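# Place the matching-width blank into the vise

## Task

Among the plain metal blanks, find the one whose width equals that of the dark setting master, and set it in the vise. It must rest on the two low parallel bars between the jaws, either in its original orientation or flipped over. It must be pressed against the fixed jaw, which is the end block without hoses, and against the work stop, which is the short rod between the jaws. Every other block must finish fully on the plate where it began, upright or flipped. None may sit on another block or on a plate pin, or the task fails. The blank must stay put without the robot holding it. Anything the robot is touching at the end must not settle more than about a fingernail's width once let go, or the task fails.

## Robot and tools

ROBOT. There are two Doosan M1013 arms, left_arm and right_arm, each fitted with a Robotiq 2F-140 gripper. The left_arm base sits at (+0.093, +0.702, 0) m and the right_arm base at (+0.092, -0.634, 0) m. Each base is yawed only a few degrees. The names are labels only and do not match the sides of any image.

FRAMES. The scene frame has its origin on the tabletop midway between the arms. +x points out over the table, +z points up, and left_arm is on the +y side. Each gripper has its own axes: the fingers extend along its +z and close along its y. The reported end_effector_position is the spot between the pads when they are shut. Closed fingertips reach about 33 mm past it, and open ones about 9 mm. Closing pushes the tips roughly 24 mm further out, so keep that clearance above any surface. The printed hand position drifts more at long reach.

execute_actions(actions). This takes a list of actions, and each action is a table of 1 to 15 rows. Each row lasts one control step of 1/30 s. A table with fewer than 15 rows repeats its final row to fill out the action. Every row holds 18 numbers in [-1, 1], covering both arms even if only one moves. In order they are: left dx, dy, dz, rx, ry, rz, left position, force_limit, speed, then the same nine for the right arm. dx to rz are an offset, not a pose. They are measured in that gripper's own axes from the pose it had when the action began. Every row counts from that start pose, not from the row before. For a call's first action, the start is the last pose reported in this scene. Scale: 1.0 = 0.6 m of travel or 180 degrees, and rx, ry, rz form a single rotation vector. Each step, the command is clipped to at most 70 mm and 16 degrees from the measured pose. After an action the arm stops at its last clipped pose, so large offsets need further actions. An empty list simply returns the state and images.

GRIPPER NUMBERS. position: +1 is fully open (140 mm), about -0.8 is where the pads touch, and -1 closes until something blocks. force_limit: -1 gives about 14 N, 0 about 60 N and +1 about 107 N. speed: -1 gives about 30 mm/s, 0 about 140 and +1 about 250. A 0 is itself a command, so to leave a gripper unchanged, resend its previous three numbers. To grip, send -1 and confirm object_status = 2. To squeeze harder, raise force_limit and also nudge position, for example from -1 to -0.98.

move(target, speed, stop_force, blocking). target is one 18-number row laid out as above. Its pose parts are offsets in gripper axes from the pose in the latest result that showed one. The gripper numbers are sent at the start. Each gripper travels a straight path, all paths finish together, and each turns the shorter way. A move lasts 0.5 to 10 s. speed is the top path speed in m/s, from 0.002 to 0.5 (default 0.25), and the turning limit is twice that value in rad/s. Paths do not avoid obstacles or the other arm, and grippers can lag, stray or overshoot speed, especially when the arm is near straight. stop_force (20 to 80 N, one value for both arms) ends an arm's path when the pushback along the line to its target rises that much. It is only valid after 0.2 s of scene time. Use it with very slow speeds, and do not rely on it while the gripper rotates. Omit it when lifting off something being pressed. An arm with an offset under 1.5 mm and 0.5 degrees counts as stationary. blocking=false returns after 0.5 s and cannot be combined with stop_force; follow it with wait or stop before sending other commands.

OTHER TOOLS. wait(seconds) runs the scene for 0 to 10 s while the commands hold. stop brakes a running move, and the fingers keep going. zoom_image(camera, region) enlarges [x0, y0, x1, y1] pixels, at most 504 by 504, from cam_head_left, cam_head_right (504x504), cam_left_wrist or cam_right_wrist (616x616, fisheye). show_instructions shows the reference image (the job sheet). read_manual returns licence text. finished_scene(scene) ends the scene for good, so call it only once the blank sits unheld in the vise. Replying without a tool call ends everything.

RESULTS. The state line shows, for each arm, the gripper position in m, quat_wxyz, and linear and angular velocities. "Hand target" lines show where the controller is now driving each gripper. "pose unreachable" means a clearance check altered or blocked that arm's command. object_status: 0 moving, 1 blocked while opening, 2 blocked while closing (holding), 3 at the commanded position or pads met. position_measured is in counts, from 3 (open) to 230 (closed), and is not linear. Flange force is the estimated outside force in N; it is noisy, includes held weight, and may read "no reading". A move result adds a "move:" line. Its endings are done, off_target, moving, held (last step blocked), contact (stopped by stop_force) and fault. limits=paced means the pose was clipped. limits=held means steps were blocked, after which the arm may surge. It also gives each gripper's remaining distance. Camera calibration changes are listed when they occur. MOTOR HOT warns of heating from holding loads; overheating brakes the arm.

CAUTIONS. The arms are stiff: driving even slightly past a firm contact can trigger a fault. A fault stops the arm for 10 s and skips the rest of the call. It comes from joint torque at the load limits (elbow 145 N m, wrist joints 40.9 N m, waist and shoulder 309 N m, held weight included) or from an outside force of 144 N. Keep the arms from striking each other. Avoid dropping, slamming or knocking anything off the table. Parts may occasionally be tugged or nudged by outside disturbances. To keep an arm still, send the offset back to its wanted pose in a reply's first call and zeros afterward.

Each tool is called after ">>>" as name(argument=value, ...), one argument or row to a line, values as JSON.

Reference images:

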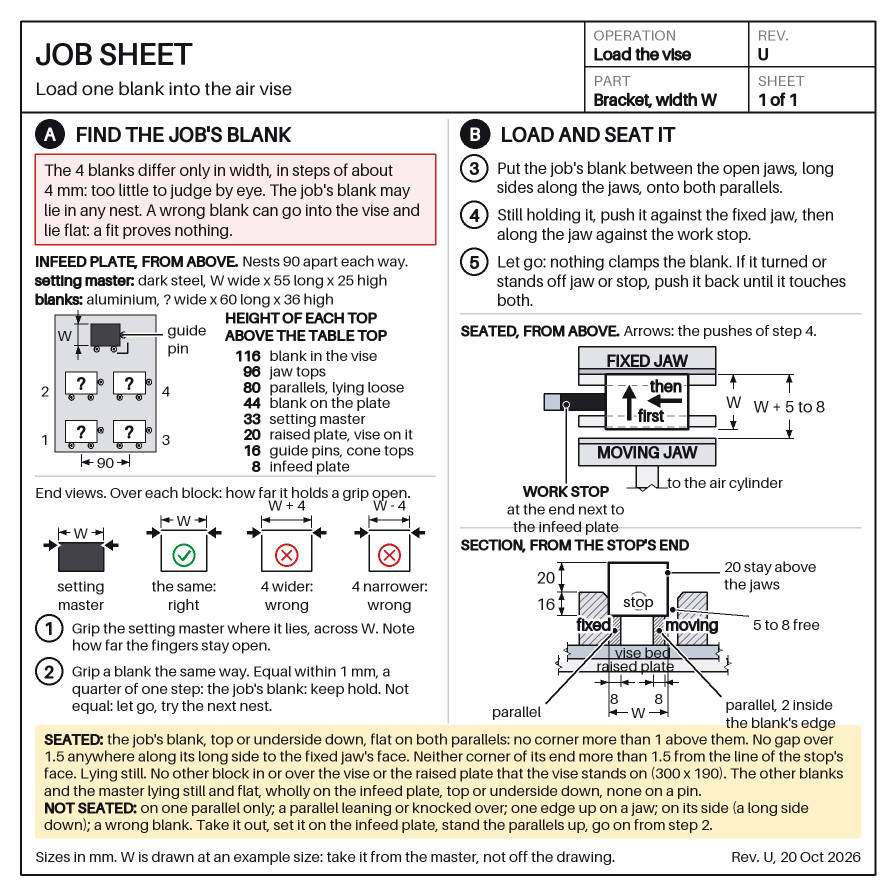

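## Session

>>> execute_actions(
  actions=[],
)

>>> zoom_image(
  camera="cam_head_left",
  region=[100, 150, 400, 400],
)

Scene clock: 0.00 s.
left_arm: end_effector_position=(+0.8624, +0.8855, +0.3332) position_measured=3 object_status=3 end_effector_quat_wxyz=(+0.430, +0.791, +0.434, +0.024) end_effector_velocity=(-0.000, +0.001, +0.000) end_effector_angular_velocity=(+0.001, -0.000, +0.001) | right_arm: end_effector_position=(+0.6623, -0.6432, +0.2229) position_measured=3 object_status=3 end_effector_quat_wxyz=(+0.389, -0.481, -0.493, +0.612) end_effector_velocity=(-0.000, -0.000, -0.000) end_effector_angular_velocity=(+0.000, +0.002, -0.001)
Joint positions: left_arm=[ 0.45   0.368  1.547 -0.928  1.33   1.376] | right_arm=[ 0.177  0.849  1.414 -0.319  2.477 -0.038]
Joint velocities: left_arm=[ 0.001 -0.     0.     0.    -0.     0.   ] | right_arm=[-0.001  0.001  0.     0.     0.001 -0.   ]
Flange force (N, the push that the arm receives, along the gripper's own x y z axes): no reading
Hand target (left_arm): +0.862, +0.886, +0.333; +0.430, +0.791, +0.434, +0.024
Hand target (right_arm): +0.662, -0.643, +0.223; +0.389, -0.481, -0.493, +0.612

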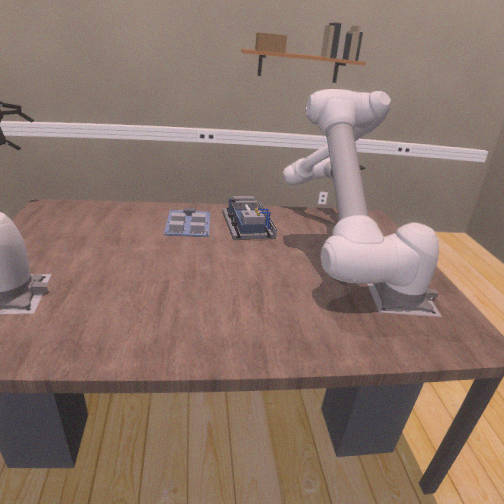

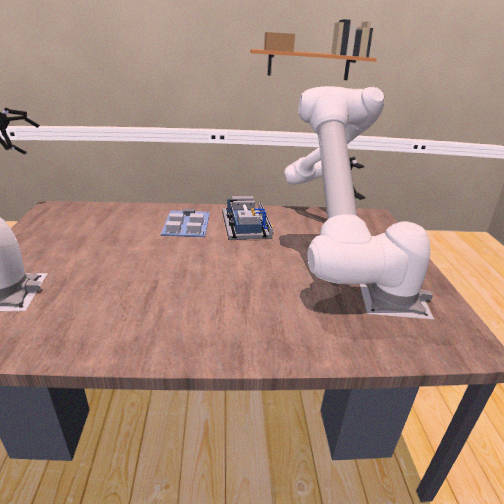

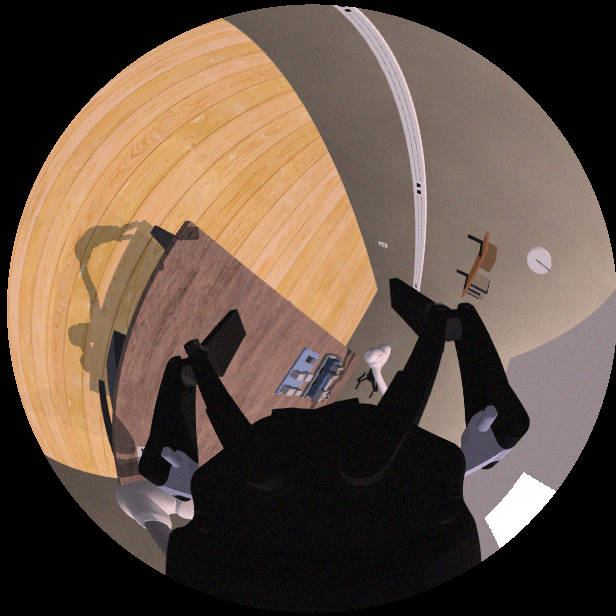

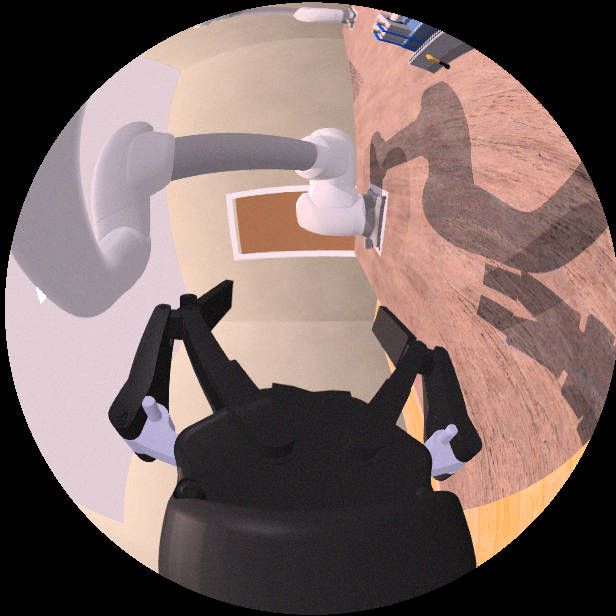

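Region (100, 150, 400, 400) of cam_head_left's 504x504 image, scaled by 1.680, with more detail than that image has.

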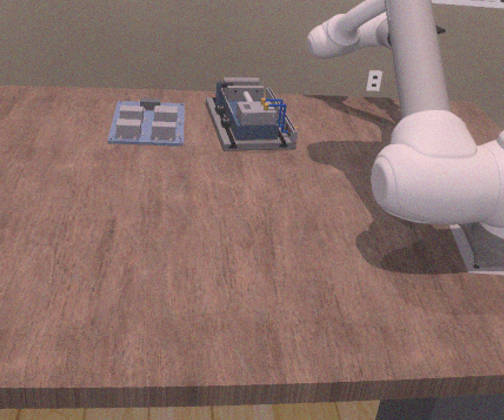

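>>> zoom_image(
  camera="cam_head_left",
  region=[150, 180, 290, 250],
)

>>> zoom_image(
  camera="cam_head_right",
  region=[150, 180, 290, 250],
)

Region (150, 180, 290, 250) of cam_head_left's 504x504 image, scaled by 3.600, with more detail than that image has.

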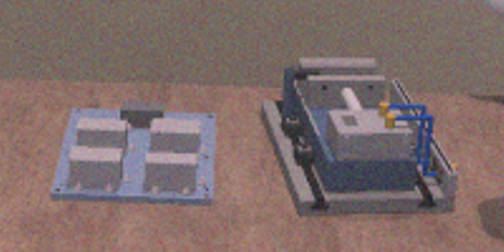

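Region (150, 180, 290, 250) of cam_head_right's 504x504 image, scaled by 3.600, with more detail than that image has.

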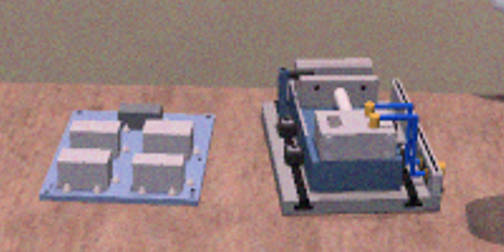

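>>> move(
  target=[0,0,0,0,0,0,1,0,0,0.956,-0.341,-0.158,-0.504,0.112,0.006,1,-0.5,1],
  speed=0.3,
)

Scene clock: 22.20 s.
left_arm: end_effector_position=(+0.8624, +0.8855, +0.3332) position_measured=3 object_status=3 end_effector_quat_wxyz=(+0.430, +0.791, +0.434, +0.024) end_effector_velocity=(+0.000, +0.000, -0.000) end_effector_angular_velocity=(-0.001, -0.000, +0.000) | right_arm: end_effector_position=(+0.6204, -0.0326, +0.3021) position_measured=3 object_status=3 end_effector_quat_wxyz=(-0.001, +0.707, +0.707, +0.001) end_effector_velocity=(+0.001, +0.000, -0.003) end_effector_angular_velocity=(-0.002, +0.002, -0.001)
Joint positions: left_arm=[ 0.45   0.368  1.547 -0.928  1.33   1.376] | right_arm=[0.946 0.411 1.315 0.002 1.415 0.807]
Joint velocities: left_arm=[ 0.     0.    -0.    -0.001  0.     0.   ] | right_arm=[-0.     0.003  0.    -0.    -0.001  0.   ]
Flange force (N, the push that the arm receives, along the gripper's own x y z axes): left_arm=[7.7 4.1 2.1] | right_arm=[3.2 5.0 0.6]
Hand target (left_arm): +0.862, +0.886, +0.333; +0.430, +0.791, +0.434, +0.024
Hand target (right_arm): +0.620, -0.033, +0.302; -0.001, +0.707, +0.707, +0.000
Off the commanded pose (left_arm): 0.000 m, 0 deg.
Off the commanded pose (right_arm): 0.002 m, 0 deg.
move: done
camera_calibration (this result's frames):
cam_left_wrist: T_world_to_cam=[[0.518224, -0.376183, 0.76807, -0.368093], [-0.846572, -0.353205, 0.398199, 0.90875], [0.12149, -0.856582, -0.501505, 0.989729], [0, 0, 0, 1]] pos_world=[0.839835, 1.03029, 0.417212]
cam_right_wrist: T_world_to_cam=[[0.982114, 0.183457, 0.0423686, -0.624096], [0.157764, -0.924628, 0.346661, -0.226532], [0.102773, -0.333776, -0.937033, 0.393636], [0, 0, 0, 1]] pos_world=[0.608217, 0.0364233, 0.473822]

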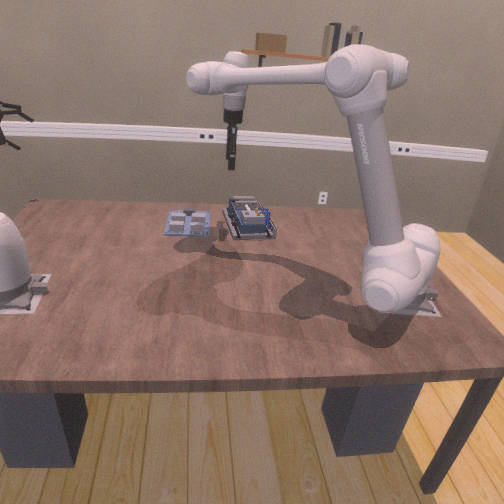

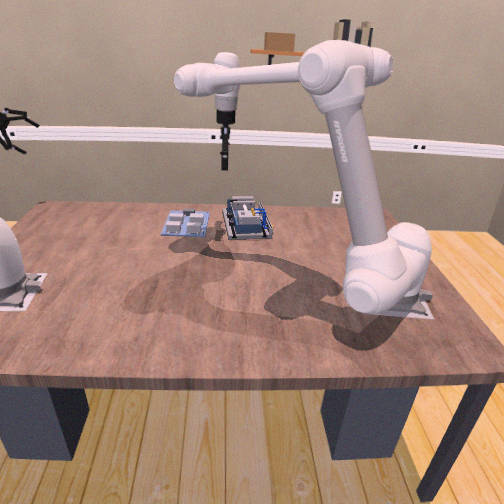

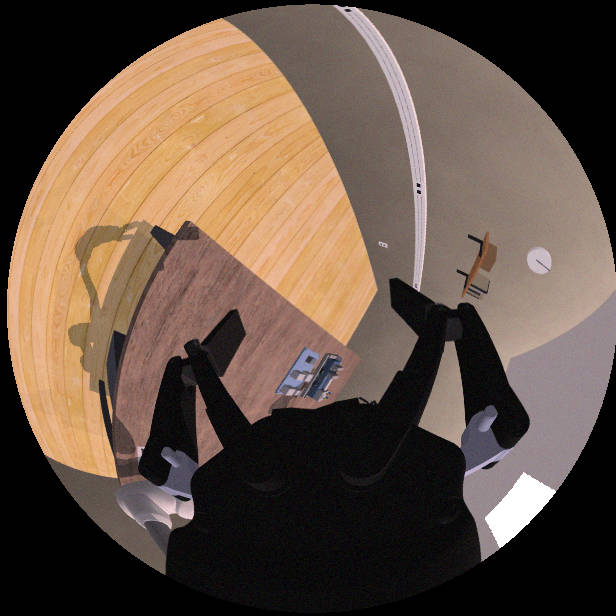

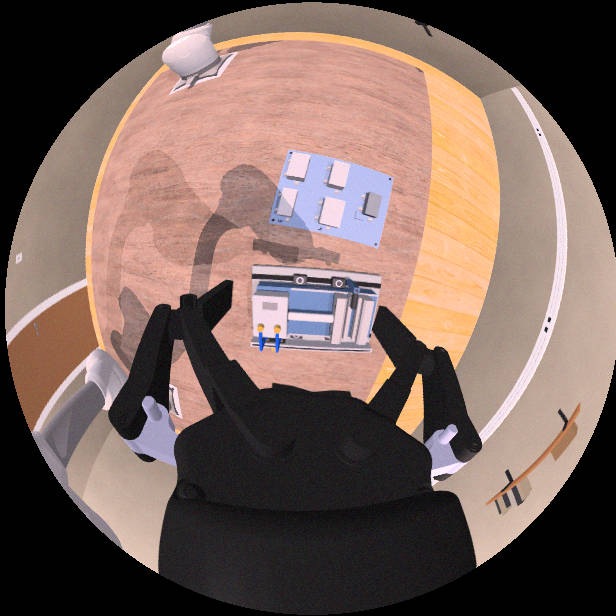

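>>> zoom_image(
  camera="cam_right_wrist",
  region=[250, 130, 410, 270],
)

>>> zoom_image(
  camera="cam_right_wrist",
  region=[240, 250, 400, 370],
)

Region (250, 130, 410, 270) of cam_right_wrist's 616x616 image, scaled by 3.150, with more detail than that image has; it fills the top 441 rows of this view, and the rest is white.

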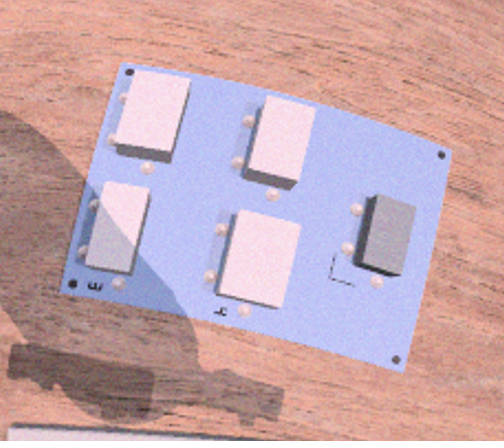

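Region (240, 250, 400, 370) of cam_right_wrist's 616x616 image, scaled by 3.150, with more detail than that image has; it fills the top 378 rows of this view, and the rest is white.

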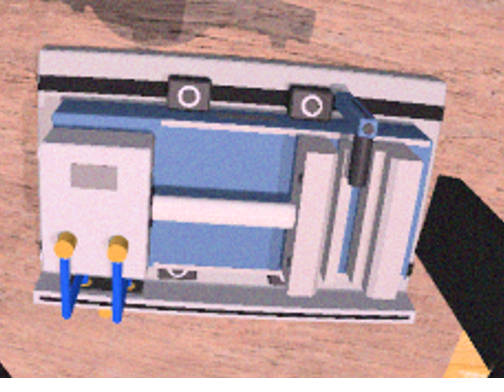

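>>> move(
  target=[0,0,0,0,0,0,1,0,0,0.303,0.2075,0.32,0,0,0,0.05,-0.5,1],
  speed=0.3,
)

>>> zoom_image(
  camera="cam_right_wrist",
  region=[160, 180, 460, 420],
)

>>> zoom_image(
  camera="cam_head_left",
  region=[150, 170, 250, 250],
)

Scene clock: 43.10 s.
left_arm: end_effector_position=(+0.8624, +0.8855, +0.3332) position_measured=3 object_status=3 end_effector_quat_wxyz=(+0.430, +0.791, +0.434, +0.024) end_effector_velocity=(+0.001, -0.001, -0.000) end_effector_angular_velocity=(-0.000, -0.000, -0.001) | right_arm: end_effector_position=(+0.7444, +0.1494, +0.1101) position_measured=123 object_status=3 end_effector_quat_wxyz=(-0.001, +0.707, +0.707, +0.001) end_effector_velocity=(+0.000, -0.001, -0.001) end_effector_angular_velocity=(-0.000, +0.001, -0.001)
Joint positions: left_arm=[ 0.45   0.368  1.547 -0.928  1.33   1.376] | right_arm=[0.982 0.864 0.91  0.002 1.367 0.842]
Joint velocities: left_arm=[-0.001  0.    -0.    -0.    -0.001 -0.   ] | right_arm=[-0.001  0.     0.001  0.    -0.     0.   ]
Flange force (N, the push that the arm receives, along the gripper's own x y z axes): left_arm=[6.0 3.5 1.0] | right_arm=[5.5 9.6 0.6]
Hand target (left_arm): +0.862, +0.886, +0.333; +0.430, +0.791, +0.434, +0.024
Hand target (right_arm): +0.744, +0.149, +0.110; -0.001, +0.707, +0.707, +0.001
Off the commanded pose (left_arm): 0.000 m, 0 deg.
Off the commanded pose (right_arm): 0.001 m, 0 deg.
move: done
camera_calibration (this result's frames):
cam_right_wrist: T_world_to_cam=[[0.982115, 0.183457, 0.0423585, -0.77114], [0.157777, -0.924661, 0.346567, -0.0111837], [0.102747, -0.333685, -0.937068, 0.26168], [0, 0, 0, 1]] pos_world=[0.732226, 0.218449, 0.281753]

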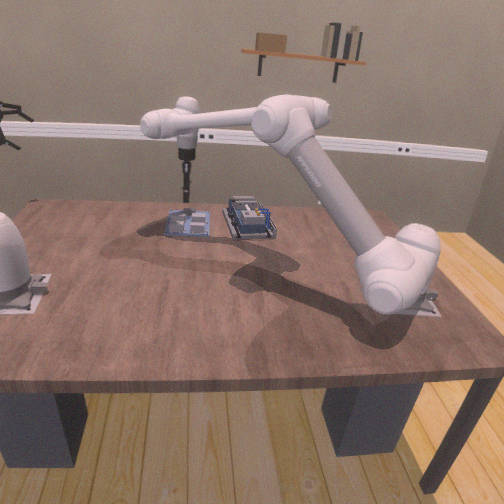

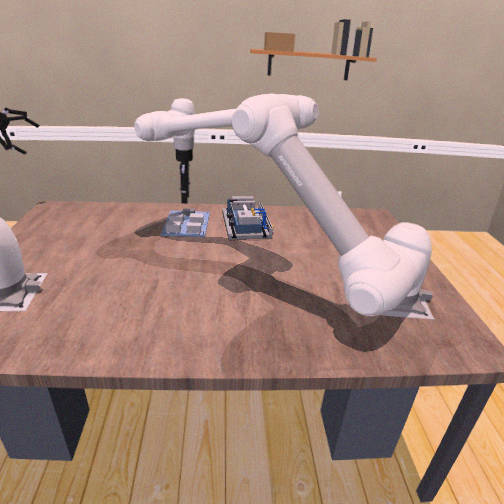

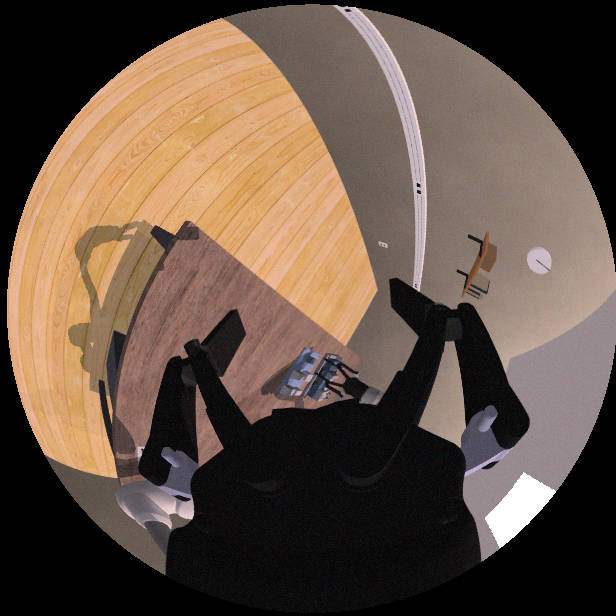

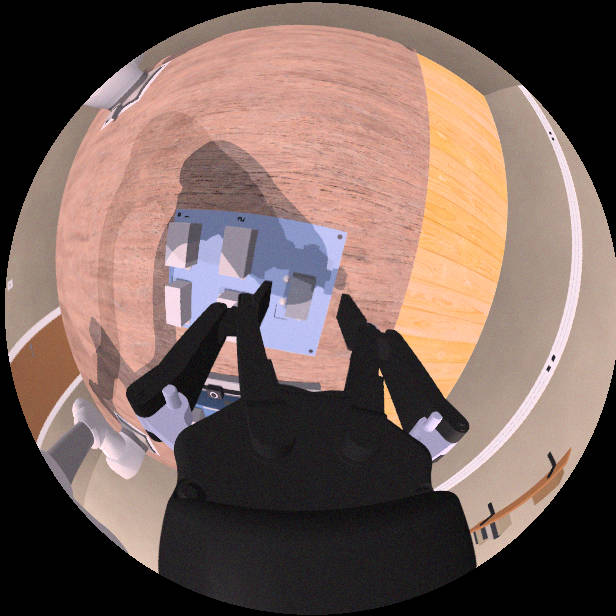

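Region (160, 180, 460, 420) of cam_right_wrist's 616x616 image, scaled by 1.680, with more detail than that image has; it fills the top 403 rows of this view, and the rest is white.

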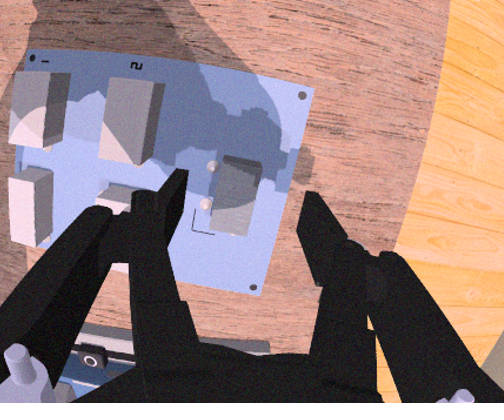

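Region (150, 170, 250, 250) of cam_head_left's 504x504 image, scaled by 5.040, with more detail than that image has; it fills the top 403 rows of this view, and the rest is white.

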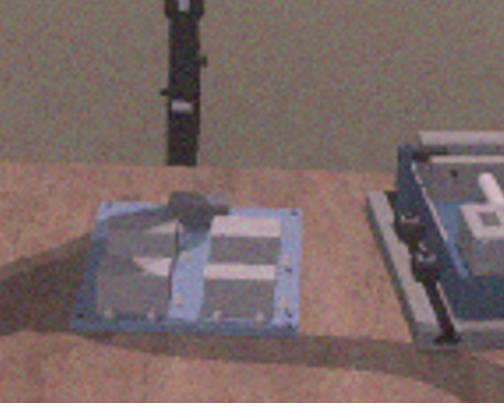

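>>> move(
  target=[0,0,0,0,0,0,1,0,0,-0.004,-0.004,0.095,0,0,0,0.05,-0.5,1],
  speed=0.08,
)

>>> zoom_image(
  camera="cam_right_wrist",
  region=[220, 220, 400, 380],
)

>>> zoom_image(
  camera="cam_head_left",
  region=[150, 170, 250, 250],
)

Scene clock: 49.83 s.
left_arm: end_effector_position=(+0.8624, +0.8855, +0.3332) position_measured=3 object_status=3 end_effector_quat_wxyz=(+0.430, +0.791, +0.434, +0.024) end_effector_velocity=(+0.000, +0.001, -0.001) end_effector_angular_velocity=(-0.000, +0.002, +0.001) | right_arm: end_effector_position=(+0.7420, +0.1471, +0.0529) position_measured=123 object_status=3 end_effector_quat_wxyz=(-0.001, +0.707, +0.707, +0.001) end_effector_velocity=(+0.000, -0.000, -0.001) end_effector_angular_velocity=(-0.000, +0.001, +0.000)
Joint positions: left_arm=[ 0.45   0.368  1.547 -0.928  1.33   1.376] | right_arm=[0.983 0.885 0.975 0.002 1.28  0.843]
Joint velocities: left_arm=[ 0.001  0.001  0.     0.    -0.    -0.001] | right_arm=[-0.001  0.001 -0.001  0.     0.    -0.001]
Flange force (N, the push that the arm receives, along the gripper's own x y z axes): left_arm=[6.9 3.1 1.5] | right_arm=[-1.8 1.6 -1.5]
Hand target (left_arm): +0.862, +0.886, +0.333; +0.430, +0.791, +0.434, +0.024
Hand target (right_arm): +0.742, +0.147, +0.053; -0.001, +0.707, +0.707, +0.001
Off the commanded pose (left_arm): 0.000 m, 0 deg.
Off the commanded pose (right_arm): 0.000 m, 0 deg.
move: done
camera_calibration (this result's frames):
cam_left_wrist: T_world_to_cam=[[0.518224, -0.376183, 0.76807, -0.368093], [-0.846572, -0.353204, 0.398199, 0.90875], [0.12149, -0.856582, -0.501505, 0.989729], [0, 0, 0, 1]] pos_world=[0.839835, 1.03029, 0.417211]
cam_right_wrist: T_world_to_cam=[[0.982108, 0.1835, 0.0423157, -0.765884], [0.157816, -0.924599, 0.346715, 0.00679018], [0.102747, -0.333834, -0.937016, 0.207616], [0, 0, 0, 1]] pos_world=[0.729777, 0.216127, 0.224594]

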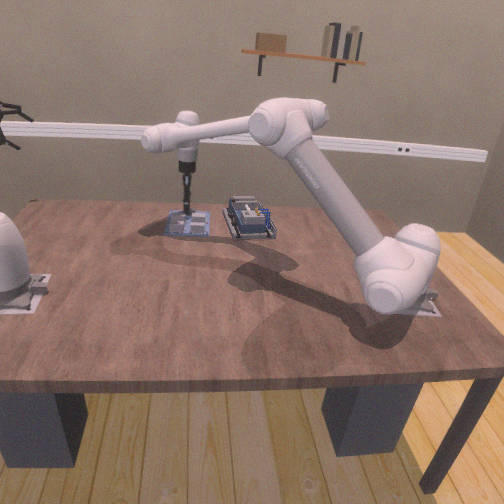

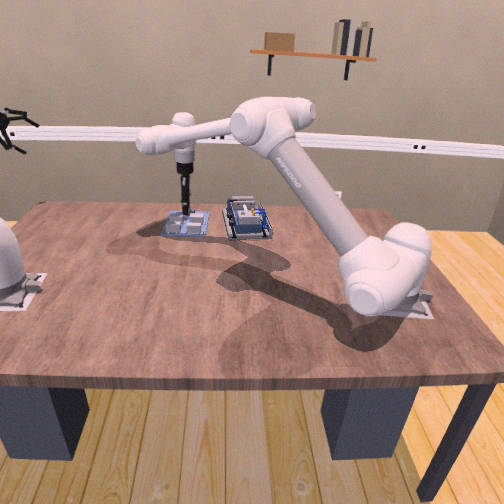

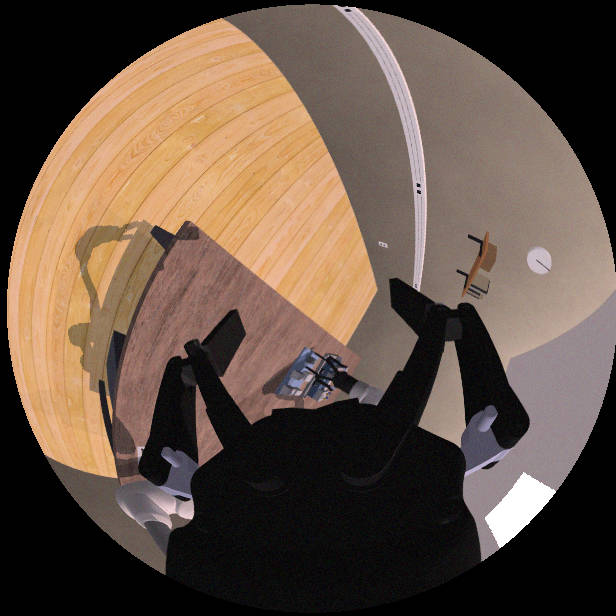

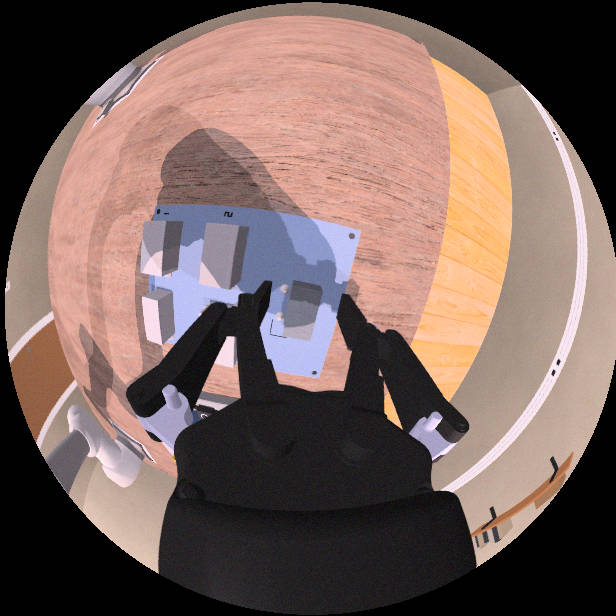

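Region (220, 220, 400, 380) of cam_right_wrist's 616x616 image, scaled by 2.800, with more detail than that image has.

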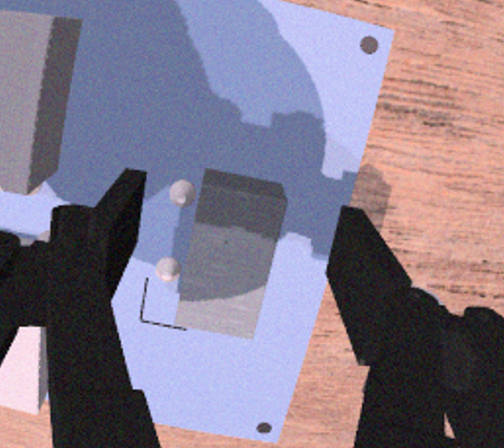

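Region (150, 170, 250, 250) of cam_head_left's 504x504 image, scaled by 5.040, with more detail than that image has; it fills the top 403 rows of this view, and the rest is white.

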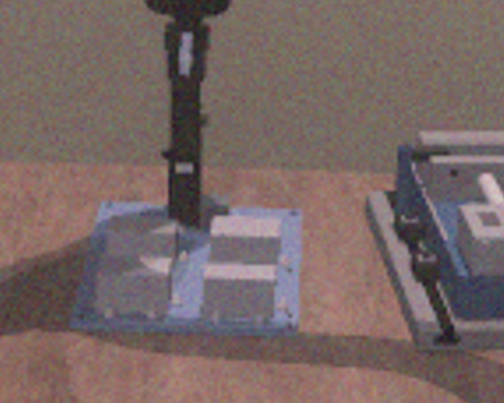

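>>> move(
  target=[0,0,0,0,0,0,1,0,0,-0.012,0,0,0,0,0,-0.3,-0.8,0],
  speed=0.05,
)

>>> move(
  target=[0,0,0,0,0,0,1,0,0,0,0,0,0,0,0,-1,-0.6,-0.7],
)

>>> zoom_image(
  camera="cam_right_wrist",
  region=[220, 220, 400, 380],
)

>>> zoom_image(
  camera="cam_head_right",
  region=[150, 180, 230, 244],
)

Scene clock: 59.00 s.
left_arm: end_effector_position=(+0.8624, +0.8855, +0.3332) position_measured=3 object_status=3 end_effector_quat_wxyz=(+0.430, +0.791, +0.434, +0.024) end_effector_velocity=(-0.000, +0.001, -0.000) end_effector_angular_velocity=(+0.001, -0.000, +0.001) | right_arm: end_effector_position=(+0.7419, +0.1399, +0.0529) position_measured=167 object_status=3 end_effector_quat_wxyz=(-0.001, +0.707, +0.707, +0.001) end_effector_velocity=(-0.001, +0.000, -0.000) end_effector_angular_velocity=(-0.000, +0.000, +0.001)
Joint positions: left_arm=[ 0.45   0.368  1.547 -0.928  1.33   1.376] | right_arm=[0.978 0.875 0.995 0.002 1.271 0.838]
Joint velocities: left_arm=[ 0.001  0.     0.     0.001 -0.001  0.001] | right_arm=[ 0.001  0.     0.     0.    -0.    -0.   ]
Flange force (N, the push that the arm receives, along the gripper's own x y z axes): left_arm=[6.7 3.0 -0.6] | right_arm=[0.7 4.2 -1.5]
Hand target (left_arm): +0.862, +0.886, +0.333; +0.430, +0.791, +0.434, +0.024
Hand target (right_arm): +0.742, +0.140, +0.053; -0.001, +0.707, +0.707, +0.001
Off the commanded pose (left_arm): 0.000 m, 0 deg.
Off the commanded pose (right_arm): 0.000 m, 0 deg.
move: done
camera_calibration (this result's frames):
cam_left_wrist: T_world_to_cam=[[0.518223, -0.376183, 0.76807, -0.368092], [-0.846572, -0.353204, 0.398198, 0.90875], [0.12149, -0.856582, -0.501505, 0.989729], [0, 0, 0, 1]] pos_world=[0.839835, 1.03029, 0.417212]
cam_right_wrist: T_world_to_cam=[[0.982116, 0.183474, 0.0422636, -0.764551], [0.157816, -0.924625, 0.346644, 0.000169735], [0.102678, -0.333775, -0.937044, 0.205268], [0, 0, 0, 1]] pos_world=[0.729774, 0.208945, 0.224599]

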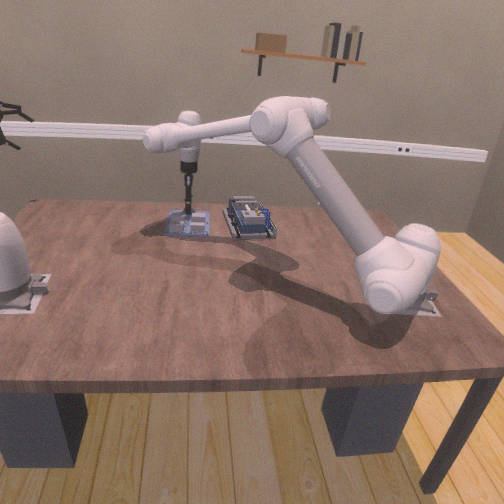

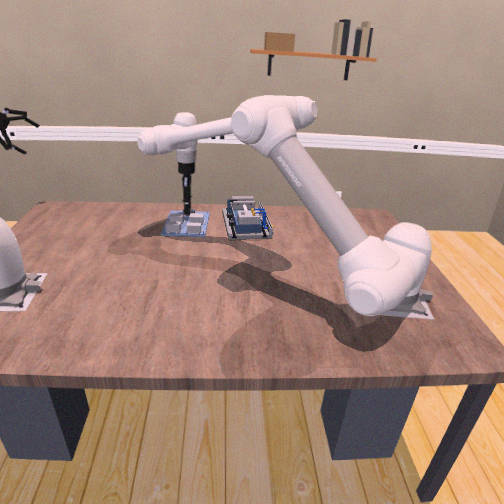

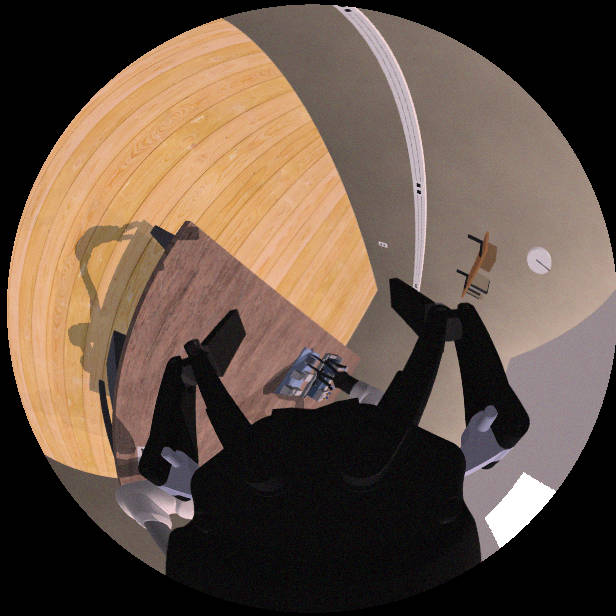

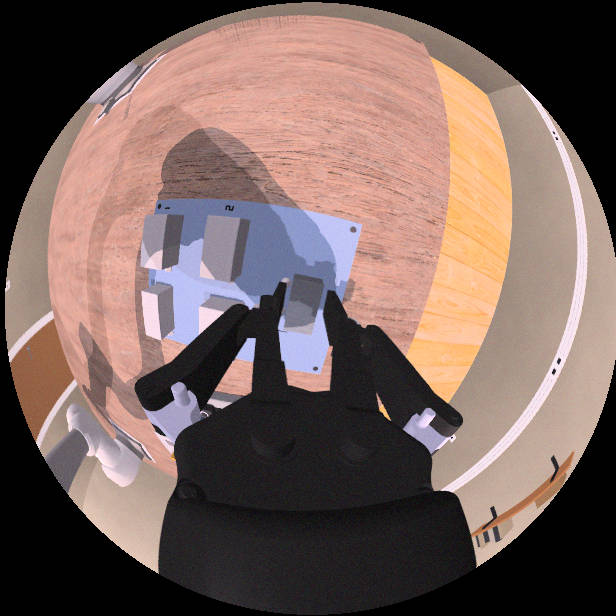

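Scene clock: 59.50 s.
left_arm: end_effector_position=(+0.8624, +0.8855, +0.3332) position_measured=3 object_status=3 end_effector_quat_wxyz=(+0.430, +0.791, +0.434, +0.024) end_effector_velocity=(-0.000, +0.002, -0.001) end_effector_angular_velocity=(-0.000, +0.001, +0.001) | right_arm: end_effector_position=(+0.7420, +0.1399, +0.0530) position_measured=187 object_status=2 end_effector_quat_wxyz=(-0.001, +0.707, +0.707, +0.001) end_effector_velocity=(+0.001, -0.000, -0.001) end_effector_angular_velocity=(+0.000, -0.001, -0.000)
Joint positions: left_arm=[ 0.45   0.368  1.547 -0.928  1.33   1.376] | right_arm=[0.978 0.875 0.995 0.002 1.271 0.838]
Joint velocities: left_arm=[ 0.002  0.001  0.001  0.    -0.     0.001] | right_arm=[-0.     0.001 -0.    -0.    -0.001  0.   ]
Flange force (N, the push that the arm receives, along the gripper's own x y z axes): left_arm=[6.9 -0.2 -1.5] | right_arm=[2.4 4.5 -2.8]
Hand target (left_arm): +0.862, +0.886, +0.333; +0.430, +0.791, +0.434, +0.024
Hand target (right_arm): +0.742, +0.140, +0.053; -0.001, +0.707, +0.707, +0.001
Off the commanded pose (left_arm): 0.000 m, 0 deg.
Off the commanded pose (right_arm): 0.000 m, 0 deg.
move: done
camera_calibration (this result's frames):
cam_right_wrist: T_world_to_cam=[[0.982115, 0.183468, 0.0423062, -0.76456], [0.1578, -0.92464, 0.346613, 0.0001674], [0.10271, -0.333738, -0.937054, 0.205285], [0, 0, 0, 1]] pos_world=[0.729774, 0.208938, 0.224651]

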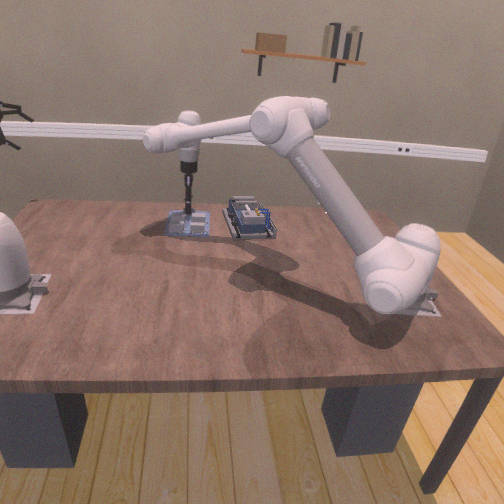

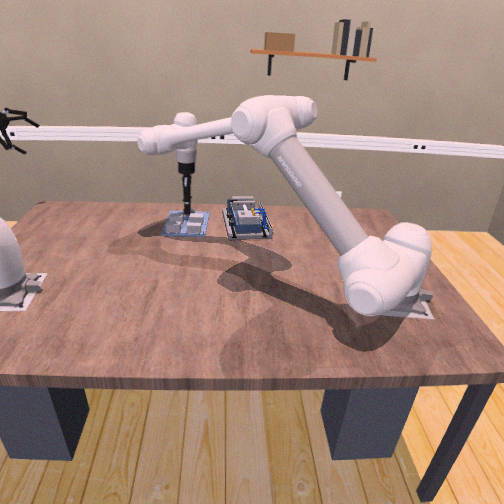

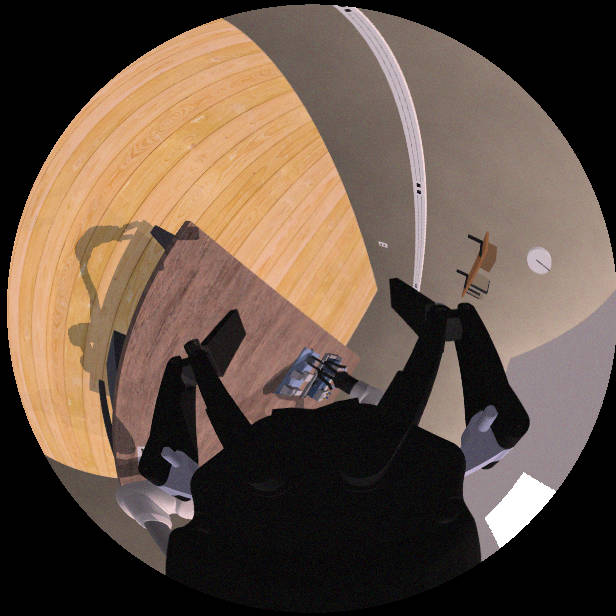

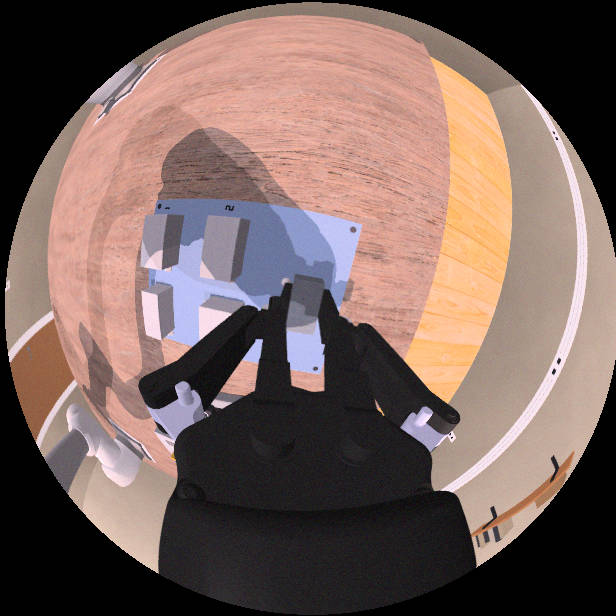

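Region (220, 220, 400, 380) of cam_right_wrist's 616x616 image, scaled by 2.800, with more detail than that image has.

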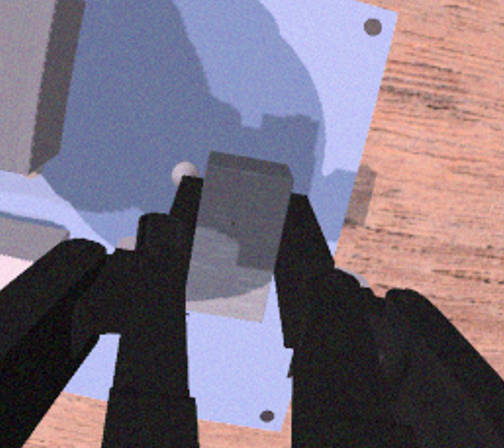

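Region (150, 180, 230, 244) of cam_head_right's 504x504 image, scaled by 6.300, with more detail than that image has; it fills the top 403 rows of this view, and the rest is white.

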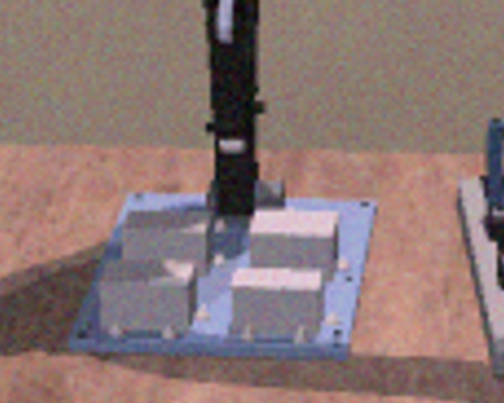

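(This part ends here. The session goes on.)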